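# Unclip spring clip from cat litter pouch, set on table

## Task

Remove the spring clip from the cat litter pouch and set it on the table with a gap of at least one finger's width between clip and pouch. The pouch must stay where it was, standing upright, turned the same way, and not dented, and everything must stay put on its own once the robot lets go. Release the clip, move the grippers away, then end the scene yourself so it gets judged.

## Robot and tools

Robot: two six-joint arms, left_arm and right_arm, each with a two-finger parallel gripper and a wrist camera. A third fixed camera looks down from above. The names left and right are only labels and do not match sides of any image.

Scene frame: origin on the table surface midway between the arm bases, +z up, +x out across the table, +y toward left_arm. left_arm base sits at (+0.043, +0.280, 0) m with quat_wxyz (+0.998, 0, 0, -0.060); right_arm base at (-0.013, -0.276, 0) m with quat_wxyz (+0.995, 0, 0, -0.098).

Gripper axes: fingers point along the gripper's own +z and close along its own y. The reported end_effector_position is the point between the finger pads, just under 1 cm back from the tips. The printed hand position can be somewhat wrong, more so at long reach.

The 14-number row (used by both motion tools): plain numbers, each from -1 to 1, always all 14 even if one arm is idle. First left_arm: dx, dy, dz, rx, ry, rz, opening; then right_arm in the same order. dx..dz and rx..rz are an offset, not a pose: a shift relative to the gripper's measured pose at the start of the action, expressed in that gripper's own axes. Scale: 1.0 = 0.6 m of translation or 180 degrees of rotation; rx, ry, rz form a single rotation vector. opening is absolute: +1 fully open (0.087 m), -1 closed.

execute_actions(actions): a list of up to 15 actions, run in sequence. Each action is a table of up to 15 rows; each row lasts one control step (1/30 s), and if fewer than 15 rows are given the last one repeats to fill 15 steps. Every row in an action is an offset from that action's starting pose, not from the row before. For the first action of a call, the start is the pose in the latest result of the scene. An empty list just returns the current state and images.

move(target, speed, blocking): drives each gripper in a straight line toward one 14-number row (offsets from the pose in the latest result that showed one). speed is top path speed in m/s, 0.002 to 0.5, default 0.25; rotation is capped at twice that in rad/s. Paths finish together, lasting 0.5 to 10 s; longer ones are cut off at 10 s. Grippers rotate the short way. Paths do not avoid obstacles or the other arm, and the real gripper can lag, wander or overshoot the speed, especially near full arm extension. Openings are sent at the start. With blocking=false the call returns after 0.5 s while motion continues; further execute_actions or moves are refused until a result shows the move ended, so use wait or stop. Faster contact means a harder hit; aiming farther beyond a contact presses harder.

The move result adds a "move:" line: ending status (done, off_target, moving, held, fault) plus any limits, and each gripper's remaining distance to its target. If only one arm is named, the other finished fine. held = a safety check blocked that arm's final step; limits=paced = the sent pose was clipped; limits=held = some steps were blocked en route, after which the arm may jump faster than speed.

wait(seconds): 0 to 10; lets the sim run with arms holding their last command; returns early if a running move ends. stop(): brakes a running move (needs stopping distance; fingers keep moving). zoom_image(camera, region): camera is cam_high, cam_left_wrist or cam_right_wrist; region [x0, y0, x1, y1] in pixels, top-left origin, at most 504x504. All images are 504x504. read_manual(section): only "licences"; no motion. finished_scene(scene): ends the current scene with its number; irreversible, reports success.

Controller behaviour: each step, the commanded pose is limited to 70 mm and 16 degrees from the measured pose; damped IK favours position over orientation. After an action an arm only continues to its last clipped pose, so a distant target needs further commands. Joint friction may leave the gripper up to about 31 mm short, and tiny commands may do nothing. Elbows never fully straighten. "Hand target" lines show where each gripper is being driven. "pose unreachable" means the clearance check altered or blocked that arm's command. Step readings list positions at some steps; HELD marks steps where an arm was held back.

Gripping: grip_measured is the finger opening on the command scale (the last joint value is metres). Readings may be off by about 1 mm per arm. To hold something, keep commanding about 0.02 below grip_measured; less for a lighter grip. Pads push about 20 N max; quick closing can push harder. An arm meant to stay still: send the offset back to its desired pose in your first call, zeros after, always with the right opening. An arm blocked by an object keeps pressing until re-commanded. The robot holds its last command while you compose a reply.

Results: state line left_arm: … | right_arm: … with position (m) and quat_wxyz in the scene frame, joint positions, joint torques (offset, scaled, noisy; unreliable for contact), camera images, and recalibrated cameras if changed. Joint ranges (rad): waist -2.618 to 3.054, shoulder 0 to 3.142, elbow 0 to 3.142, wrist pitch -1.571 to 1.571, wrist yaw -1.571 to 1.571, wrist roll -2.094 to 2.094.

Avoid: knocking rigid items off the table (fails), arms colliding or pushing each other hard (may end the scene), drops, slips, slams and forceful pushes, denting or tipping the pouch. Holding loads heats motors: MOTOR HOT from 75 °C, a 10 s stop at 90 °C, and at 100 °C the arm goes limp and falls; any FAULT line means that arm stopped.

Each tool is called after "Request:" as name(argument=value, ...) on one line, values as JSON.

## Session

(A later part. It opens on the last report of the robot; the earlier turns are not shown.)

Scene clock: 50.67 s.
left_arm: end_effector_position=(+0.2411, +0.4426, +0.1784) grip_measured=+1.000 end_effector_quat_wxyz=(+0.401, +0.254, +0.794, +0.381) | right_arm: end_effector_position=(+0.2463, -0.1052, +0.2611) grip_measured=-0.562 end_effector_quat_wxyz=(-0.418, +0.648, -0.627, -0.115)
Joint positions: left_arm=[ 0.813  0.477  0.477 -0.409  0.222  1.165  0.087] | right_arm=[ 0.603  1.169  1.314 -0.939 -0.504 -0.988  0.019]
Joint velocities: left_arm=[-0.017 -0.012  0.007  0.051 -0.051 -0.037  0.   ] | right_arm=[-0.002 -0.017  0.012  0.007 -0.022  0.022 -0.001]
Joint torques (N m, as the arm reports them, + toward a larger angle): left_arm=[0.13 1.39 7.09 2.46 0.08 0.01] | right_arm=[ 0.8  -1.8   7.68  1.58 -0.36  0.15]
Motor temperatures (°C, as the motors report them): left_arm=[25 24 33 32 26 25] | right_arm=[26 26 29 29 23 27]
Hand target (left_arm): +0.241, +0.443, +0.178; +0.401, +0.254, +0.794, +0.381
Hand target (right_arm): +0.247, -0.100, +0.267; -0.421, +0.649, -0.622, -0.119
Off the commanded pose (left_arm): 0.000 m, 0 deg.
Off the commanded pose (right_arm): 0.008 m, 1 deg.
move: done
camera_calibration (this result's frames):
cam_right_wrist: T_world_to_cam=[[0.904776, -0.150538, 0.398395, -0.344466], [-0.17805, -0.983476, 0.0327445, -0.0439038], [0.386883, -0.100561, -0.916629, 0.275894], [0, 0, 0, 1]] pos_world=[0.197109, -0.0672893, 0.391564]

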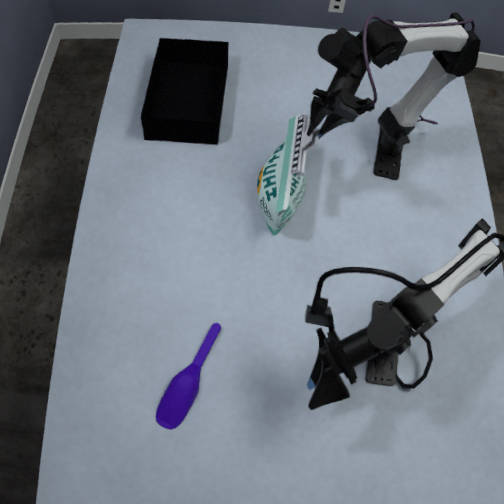

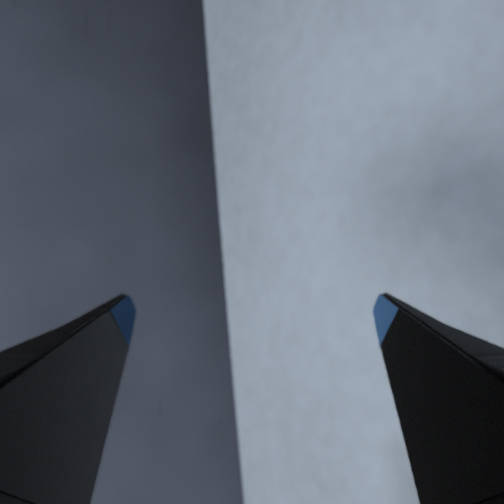

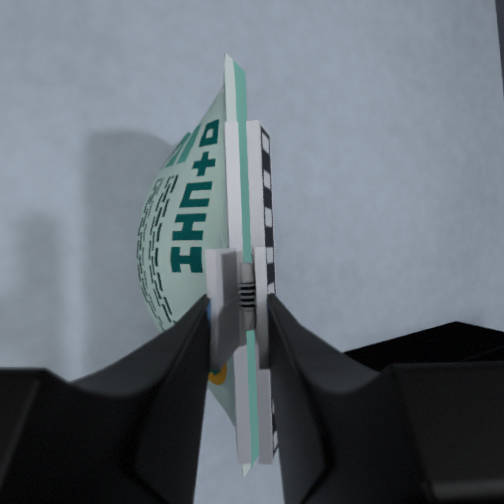

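Request:
move(target=[0,0,0,0,0,0,1,-0.17,0.215,0.025,0,0,0,-0.9])

Request:
move(target=[0,0,0,0,0,0,1,0.212,0.127,0.198,0,0,0,-0.9], speed=0.18)

Scene clock: 55.23 s.
left_arm: end_effector_position=(+0.2411, +0.4426, +0.1784) grip_measured=+1.000 end_effector_quat_wxyz=(+0.401, +0.254, +0.794, +0.381) | right_arm: end_effector_position=(+0.1127, -0.0139, +0.2614) grip_measured=-0.562 end_effector_quat_wxyz=(-0.405, +0.653, -0.630, -0.113)
Joint positions: left_arm=[ 0.813  0.477  0.477 -0.409  0.222  1.165  0.087] | right_arm=[ 1.465  1.086  1.269 -0.896  0.148 -0.405  0.019]
Joint velocities: left_arm=[-0.012 -0.002 -0.002 -0.051  0.022 -0.051  0.   ] | right_arm=[-0.007 -0.017  0.002 -0.051  0.007  0.022 -0.001]
Joint torques (N m, as the arm reports them, + toward a larger angle): left_arm=[0.17 1.39 7.12 2.46 0.08 0.02] | right_arm=[ 0.77 -1.5   7.37  2.11  0.04  0.1 ]
Motor temperatures (°C, as the motors report them): left_arm=[25 24 33 33 26 25] | right_arm=[26 26 29 29 23 27]
Hand target (left_arm): +0.241, +0.443, +0.178; +0.401, +0.254, +0.794, +0.381
Hand target (right_arm): +0.114, -0.006, +0.272; -0.422, +0.645, -0.626, -0.119
Off the commanded pose (left_arm): 0.000 m, 0 deg.
Off the commanded pose (right_arm): 0.012 m, 2 deg.
move: off_target (right_arm)
camera_calibration (this result's frames):
cam_right_wrist: T_world_to_cam=[[0.910865, -0.138455, 0.388786, -0.207929], [-0.175123, -0.982697, 0.0603265, 0.0145806], [0.373706, -0.123035, -0.919351, 0.339009], [0, 0, 0, 1]] pos_world=[0.0652588, 0.0272494, 0.391628]

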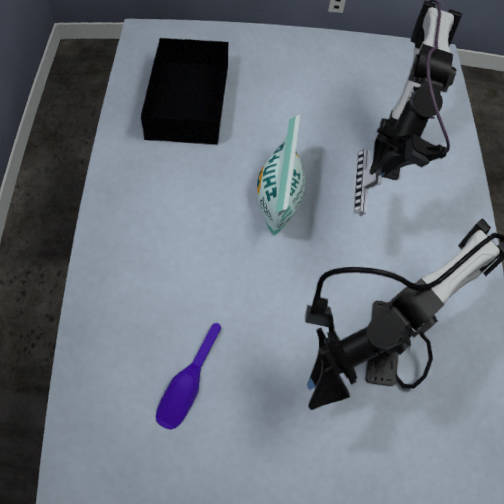

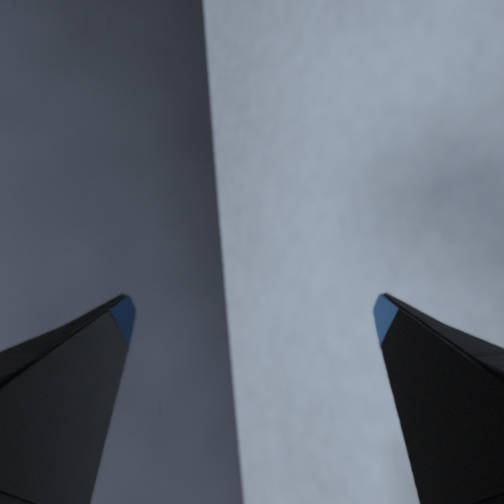

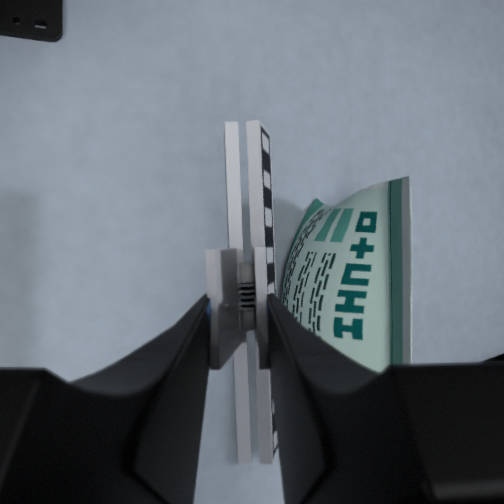

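Scene clock: 57.07 s.
left_arm: end_effector_position=(+0.2411, +0.4426, +0.1784) grip_measured=+1.000 end_effector_quat_wxyz=(+0.401, +0.254, +0.794, +0.381) | right_arm: end_effector_position=(+0.1093, -0.0232, +0.0740) grip_measured=-0.562 end_effector_quat_wxyz=(-0.399, +0.653, -0.634, -0.109)
Joint positions: left_arm=[ 0.813  0.477  0.477 -0.409  0.222  1.165  0.087] | right_arm=[ 1.471  1.002  0.479 -0.205  0.156 -0.397  0.019]
Joint velocities: left_arm=[ 0.012 -0.007  0.002 -0.022 -0.007  0.007  0.   ] | right_arm=[-0.007 -0.007  0.012 -0.037 -0.051 -0.095  0.   ]
Joint torques (N m, as the arm reports them, + toward a larger angle): left_arm=[0.14 1.39 7.1  2.46 0.07 0.01] | right_arm=[ 0.86 -1.11  5.45  2.16 -0.03  0.12]
Motor temperatures (°C, as the motors report them): left_arm=[25 24 33 33 26 25] | right_arm=[26 26 29 30 23 27]
Hand target (left_arm): +0.241, +0.443, +0.178; +0.401, +0.254, +0.794, +0.381
Hand target (right_arm): +0.108, -0.019, +0.072; -0.405, +0.653, -0.631, -0.113
Off the commanded pose (left_arm): 0.000 m, 0 deg.
Off the commanded pose (right_arm): 0.006 m, 1 deg.
move: done
camera_calibration (this result's frames):
cam_right_wrist: T_world_to_cam=[[0.911885, -0.138288, 0.386447, -0.133242], [-0.180361, -0.980765, 0.07463, 0.0157586], [0.368694, -0.137754, -0.919287, 0.166961], [0, 0, 0, 1]] pos_world=[0.0627864, 0.0200292, 0.2038]

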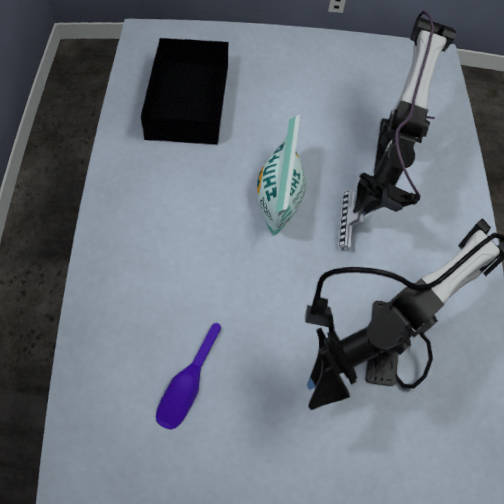

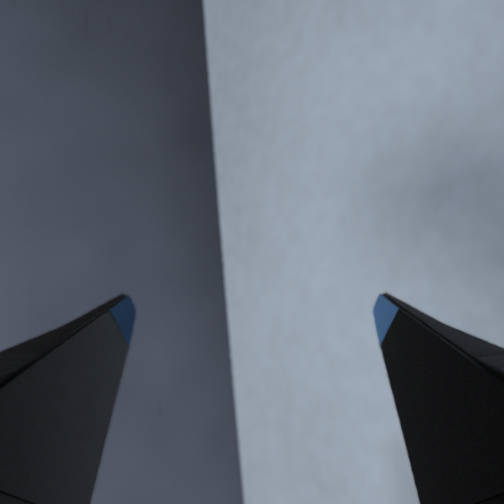

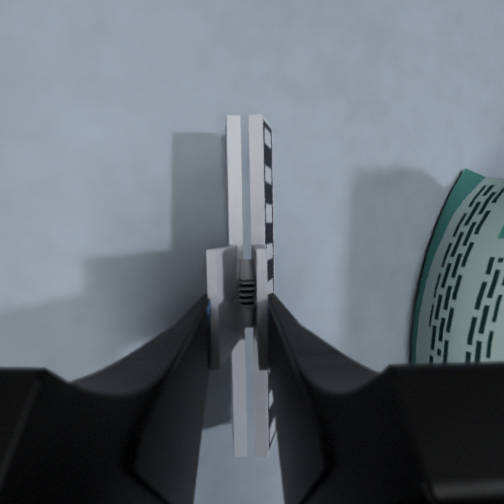

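Request:
move(target=[0,0,0,0,0,0,1,0.018,0.011,0.018,0,-0.025,0,-0.9], speed=0.03)

Request:
zoom_image(camera="cam_high", region=[300,160,420,280])

Scene clock: 61.37 s.
left_arm: end_effector_position=(+0.2411, +0.4426, +0.1784) grip_measured=+1.000 end_effector_quat_wxyz=(+0.401, +0.254, +0.794, +0.381) | right_arm: end_effector_position=(+0.1089, -0.0241, +0.0600) grip_measured=-0.562 end_effector_quat_wxyz=(-0.418, +0.649, -0.623, -0.126)
Joint positions: left_arm=[ 0.813  0.477  0.477 -0.409  0.222  1.165  0.087] | right_arm=[ 1.454  0.977  0.375 -0.071  0.123 -0.416  0.019]
Joint velocities: left_arm=[-0.022 -0.017 -0.002 -0.022 -0.022  0.022  0.   ] | right_arm=[ 0.002 -0.007 -0.002 -0.051 -0.081  0.022 -0.001]
Joint torques (N m, as the arm reports them, + toward a larger angle): left_arm=[0.16 1.39 7.13 2.46 0.08 0.01] | right_arm=[-0.99 -2.23  4.73  2.23 -0.27  0.  ]
Motor temperatures (°C, as the motors report them): left_arm=[25 24 34 33 26 25] | right_arm=[26 25 29 30 23 27]
Hand target (left_arm): +0.241, +0.443, +0.178; +0.401, +0.254, +0.794, +0.381
Hand target (right_arm): +0.109, -0.024, +0.057; -0.423, +0.649, -0.618, -0.134
Off the commanded pose (left_arm): 0.000 m, 0 deg.
Off the commanded pose (right_arm): 0.003 m, 1 deg.
move: done
camera_calibration (this result's frames):
cam_right_wrist: T_world_to_cam=[[0.910907, -0.141005, 0.38777, -0.127591], [-0.161718, -0.986611, 0.0211278, 0.016885], [0.379599, -0.0819549, -0.921514, 0.154415], [0, 0, 0, 1]] pos_world=[0.0603384, 0.0113229, 0.191414]

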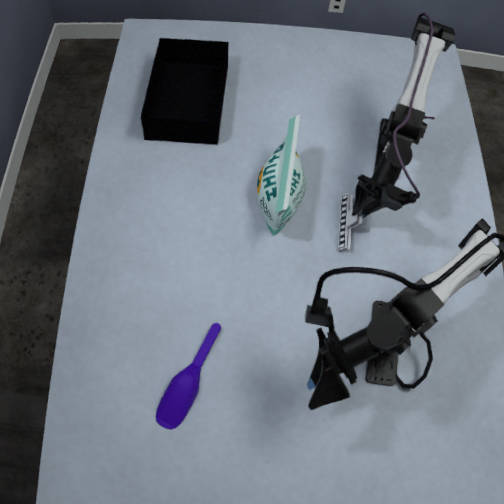

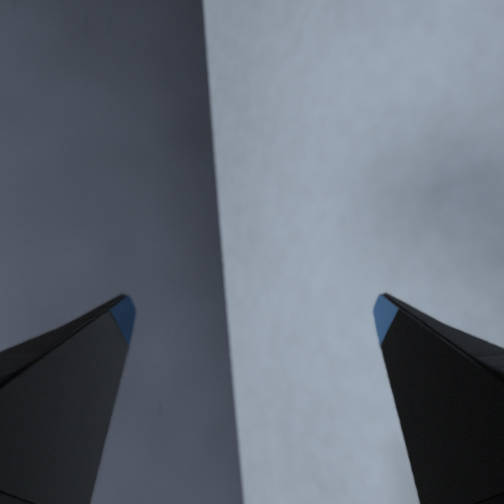

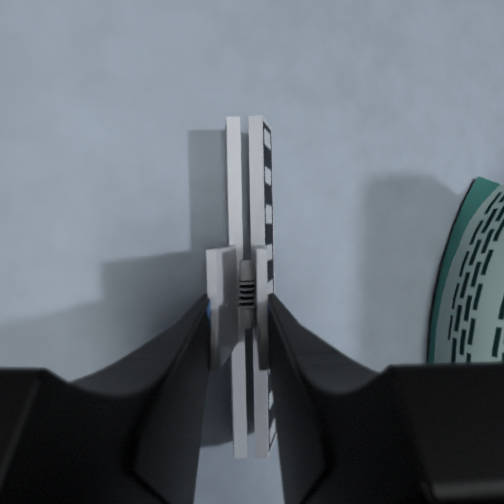

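Region (300, 160, 420, 280) of cam_high's 504x504 image, scaled by 4.200, with more detail than that image has.

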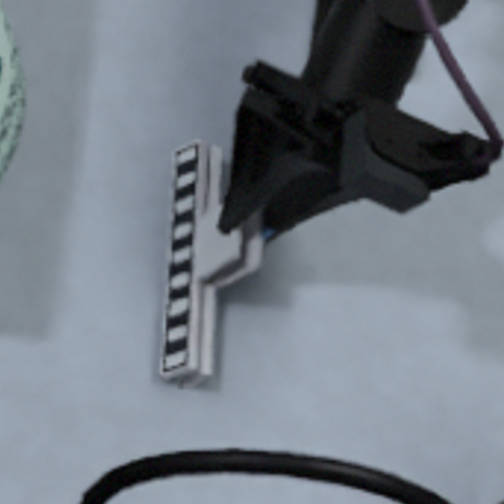

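Request:
execute_actions(actions=[[[0,0,0,0,0,0,1,0.008,0.005,0.008,0,0,0,-0.55]],[[0,0,0,0,0,0,1,0.006,0.004,0.006,0,0,0,-0.43]],[[0,0,0,0,0,0,1,0,0,0,0,0,0,-0.3]],[[0,0,0,0,0,0,1,0,0,0,0,0,0,-0.1]],[[0,0,0,0,0,0,1,0,0,0,0,0,0,0.3]],[[0,0,0,0,0,0,1,0,0,0,0,0,0,0.9]]])

Request:
move(target=[0,0,0,0,0,0,1,-0.1,0,-0.12,0,0,0,1], speed=0.15)

Scene clock: 66.93 s.
left_arm: end_effector_position=(+0.2411, +0.4426, +0.1784) grip_measured=+1.000 end_effector_quat_wxyz=(+0.401, +0.254, +0.794, +0.381) | right_arm: end_effector_position=(+0.1091, -0.0236, +0.0602) grip_measured=+0.900 end_effector_quat_wxyz=(-0.419, +0.649, -0.622, -0.126)
Joint positions: left_arm=[ 0.813  0.477  0.477 -0.409  0.222  1.165  0.087] | right_arm=[ 1.454  0.979  0.375 -0.067  0.123 -0.416  0.083]
Joint velocities: left_arm=[ 0.002 -0.002 -0.007 -0.081  0.022 -0.007  0.   ] | right_arm=[ 0.007 -0.007  0.007  0.022  0.037 -0.037 -0.   ]
Joint torques (N m, as the arm reports them, + toward a larger angle): left_arm=[0.15 1.39 7.12 2.45 0.08 0.01] | right_arm=[-0.06 -1.78  6.32  1.86 -0.09  0.08]
Motor temperatures (°C, as the motors report them): left_arm=[25 24 34 33 26 25] | right_arm=[26 25 29 31 23 27]
Hand target (left_arm): +0.241, +0.443, +0.178; +0.401, +0.254, +0.794, +0.381
Hand target (right_arm): +0.109, -0.024, +0.060; -0.419, +0.649, -0.622, -0.126
Off the commanded pose (left_arm): 0.000 m, 0 deg.
Off the commanded pose (right_arm): 0.000 m, 0 deg.
Step readings (end_effector_position; steps 1 to 15: 1st action; 16 to 30: 2nd action; 31 to 45: 3rd action; 46 to 60: 4th action; 61 to 75: 5th action; 76 to 90: 6th action):
0: left_arm (+0.2411, +0.4426, +0.1784) | right_arm (+0.1089, -0.0241, +0.0600)
1: left_arm (+0.2411, +0.4426, +0.1784) | right_arm (+0.1091, -0.0238, +0.0602)
2: left_arm (+0.2411, +0.4426, +0.1784) | right_arm (+0.1091, -0.0238, +0.0603)
4: left_arm (+0.2411, +0.4426, +0.1784) | right_arm (+0.1091, -0.0237, +0.0601)
8: left_arm (+0.2411, +0.4426, +0.1784) | right_arm (+0.1091, -0.0237, +0.0601)
15: left_arm (+0.2411, +0.4426, +0.1784) | right_arm (+0.1091, -0.0237, +0.0601)
16: left_arm (+0.2411, +0.4426, +0.1784) | right_arm (+0.1091, -0.0236, +0.0602)
17: left_arm (+0.2411, +0.4426, +0.1784) | right_arm (+0.1091, -0.0236, +0.0602)
19: left_arm (+0.2411, +0.4426, +0.1784) | right_arm (+0.1091, -0.0236, +0.0602)
23: left_arm (+0.2411, +0.4426, +0.1784) | right_arm (+0.1091, -0.0236, +0.0602)
30: left_arm (+0.2411, +0.4426, +0.1784) | right_arm (+0.1091, -0.0236, +0.0602)
31: left_arm (+0.2411, +0.4426, +0.1784) | right_arm (+0.1091, -0.0236, +0.0602)
32: left_arm (+0.2411, +0.4426, +0.1784) | right_arm (+0.1091, -0.0236, +0.0602)
34: left_arm (+0.2411, +0.4426, +0.1784) | right_arm (+0.1091, -0.0236, +0.0602)
38: left_arm (+0.2411, +0.4426, +0.1784) | right_arm (+0.1091, -0.0236, +0.0602)
45: left_arm (+0.2411, +0.4426, +0.1784) | right_arm (+0.1091, -0.0236, +0.0602)
46: left_arm (+0.2411, +0.4426, +0.1784) | right_arm (+0.1091, -0.0236, +0.0602)
47: left_arm (+0.2411, +0.4426, +0.1784) | right_arm (+0.1091, -0.0236, +0.0602)
49: left_arm (+0.2411, +0.4426, +0.1784) | right_arm (+0.1091, -0.0236, +0.0602)
53: left_arm (+0.2411, +0.4426, +0.1784) | right_arm (+0.1091, -0.0236, +0.0602)
60: left_arm (+0.2411, +0.4426, +0.1784) | right_arm (+0.1091, -0.0236, +0.0602)
61: left_arm (+0.2411, +0.4426, +0.1784) | right_arm (+0.1091, -0.0236, +0.0602)
62: left_arm (+0.2411, +0.4426, +0.1784) | right_arm (+0.1091, -0.0236, +0.0602)
64: left_arm (+0.2411, +0.4426, +0.1784) | right_arm (+0.1091, -0.0236, +0.0602)
68: left_arm (+0.2411, +0.4426, +0.1784) | right_arm (+0.1091, -0.0236, +0.0602)
75: left_arm (+0.2411, +0.4426, +0.1784) | right_arm (+0.1091, -0.0236, +0.0602)
76: left_arm (+0.2411, +0.4426, +0.1784) | right_arm (+0.1091, -0.0236, +0.0602)
77: left_arm (+0.2411, +0.4426, +0.1784) | right_arm (+0.1091, -0.0236, +0.0602)
79: left_arm (+0.2411, +0.4426, +0.1784) | right_arm (+0.1091, -0.0236, +0.0602)
83: left_arm (+0.2411, +0.4426, +0.1784) | right_arm (+0.1091, -0.0236, +0.0602)
90: end_effector_position above
camera_calibration (this result's frames):
cam_right_wrist: T_world_to_cam=[[0.910608, -0.141442, 0.388314, -0.12777], [-0.161503, -0.986683, 0.0193341, 0.0175042], [0.380408, -0.0803195, -0.921324, 0.154505], [0, 0, 0, 1]] pos_world=[0.0604009, 0.0116088, 0.191626]

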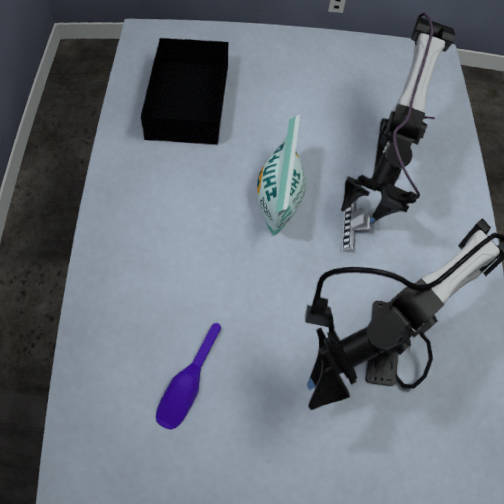

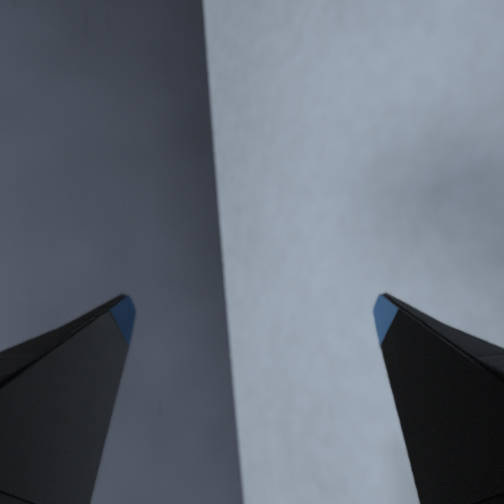

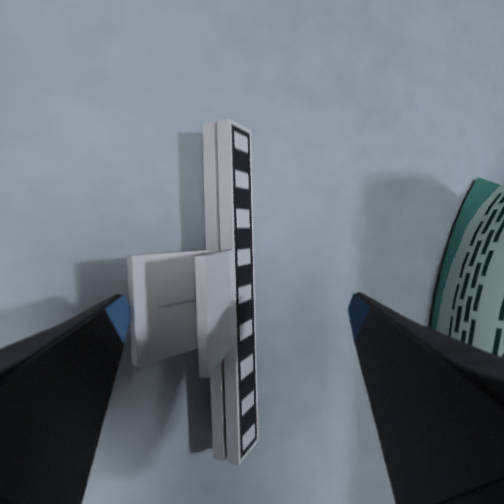

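Scene clock: 68.27 s.
left_arm: end_effector_position=(+0.2411, +0.4426, +0.1784) grip_measured=+1.000 end_effector_quat_wxyz=(+0.401, +0.254, +0.794, +0.381) | right_arm: end_effector_position=(+0.0737, -0.0337, +0.1364) grip_measured=+0.995 end_effector_quat_wxyz=(-0.412, +0.653, -0.624, -0.122)
Joint positions: left_arm=[ 0.813  0.477  0.477 -0.409  0.222  1.165  0.087] | right_arm=[ 1.658  0.84   0.654 -0.53   0.28  -0.284  0.087]
Joint velocities: left_arm=[ 0.007 -0.007 -0.012 -0.007 -0.022 -0.022  0.   ] | right_arm=[-0.002  0.012  0.007  0.007 -0.007  0.007 -0.   ]
Joint torques (N m, as the arm reports them, + toward a larger angle): left_arm=[0.14 1.39 7.11 2.46 0.07 0.01] | right_arm=[ 0.87 -1.64  8.05  1.69  0.09  0.13]
Motor temperatures (°C, as the motors report them): left_arm=[25 24 34 33 26 25] | right_arm=[26 25 29 31 23 27]
Hand target (left_arm): +0.241, +0.443, +0.178; +0.401, +0.254, +0.794, +0.381
Hand target (right_arm): +0.072, -0.032, +0.146; -0.420, +0.648, -0.622, -0.128
Off the commanded pose (left_arm): 0.000 m, 0 deg.
Off the commanded pose (right_arm): 0.010 m, 1 deg.
move: done
camera_calibration (this result's frames):
cam_right_wrist: T_world_to_cam=[[0.912132, -0.133093, 0.387686, -0.126265], [-0.160093, -0.986369, 0.0380403, -0.00229738], [0.377339, -0.0967637, -0.921006, 0.237002], [0, 0, 0, 1]] pos_world=[0.0253726, 0.00386219, 0.267319]

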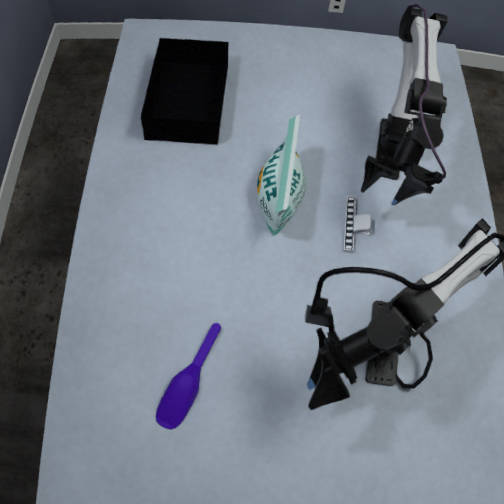

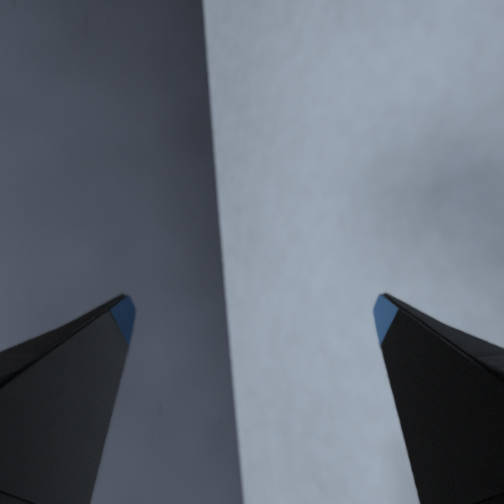

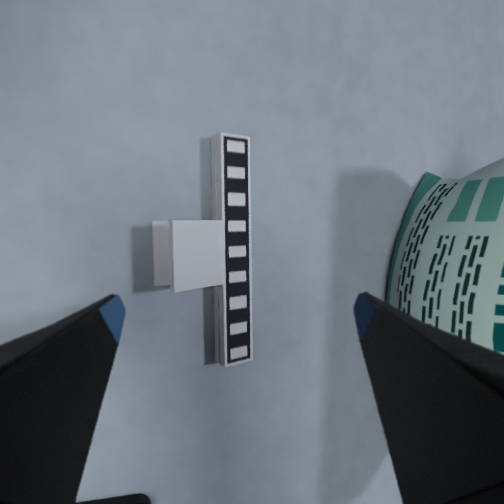

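Request:
finished_scene(scene=1)

The scene is finished: the task was done.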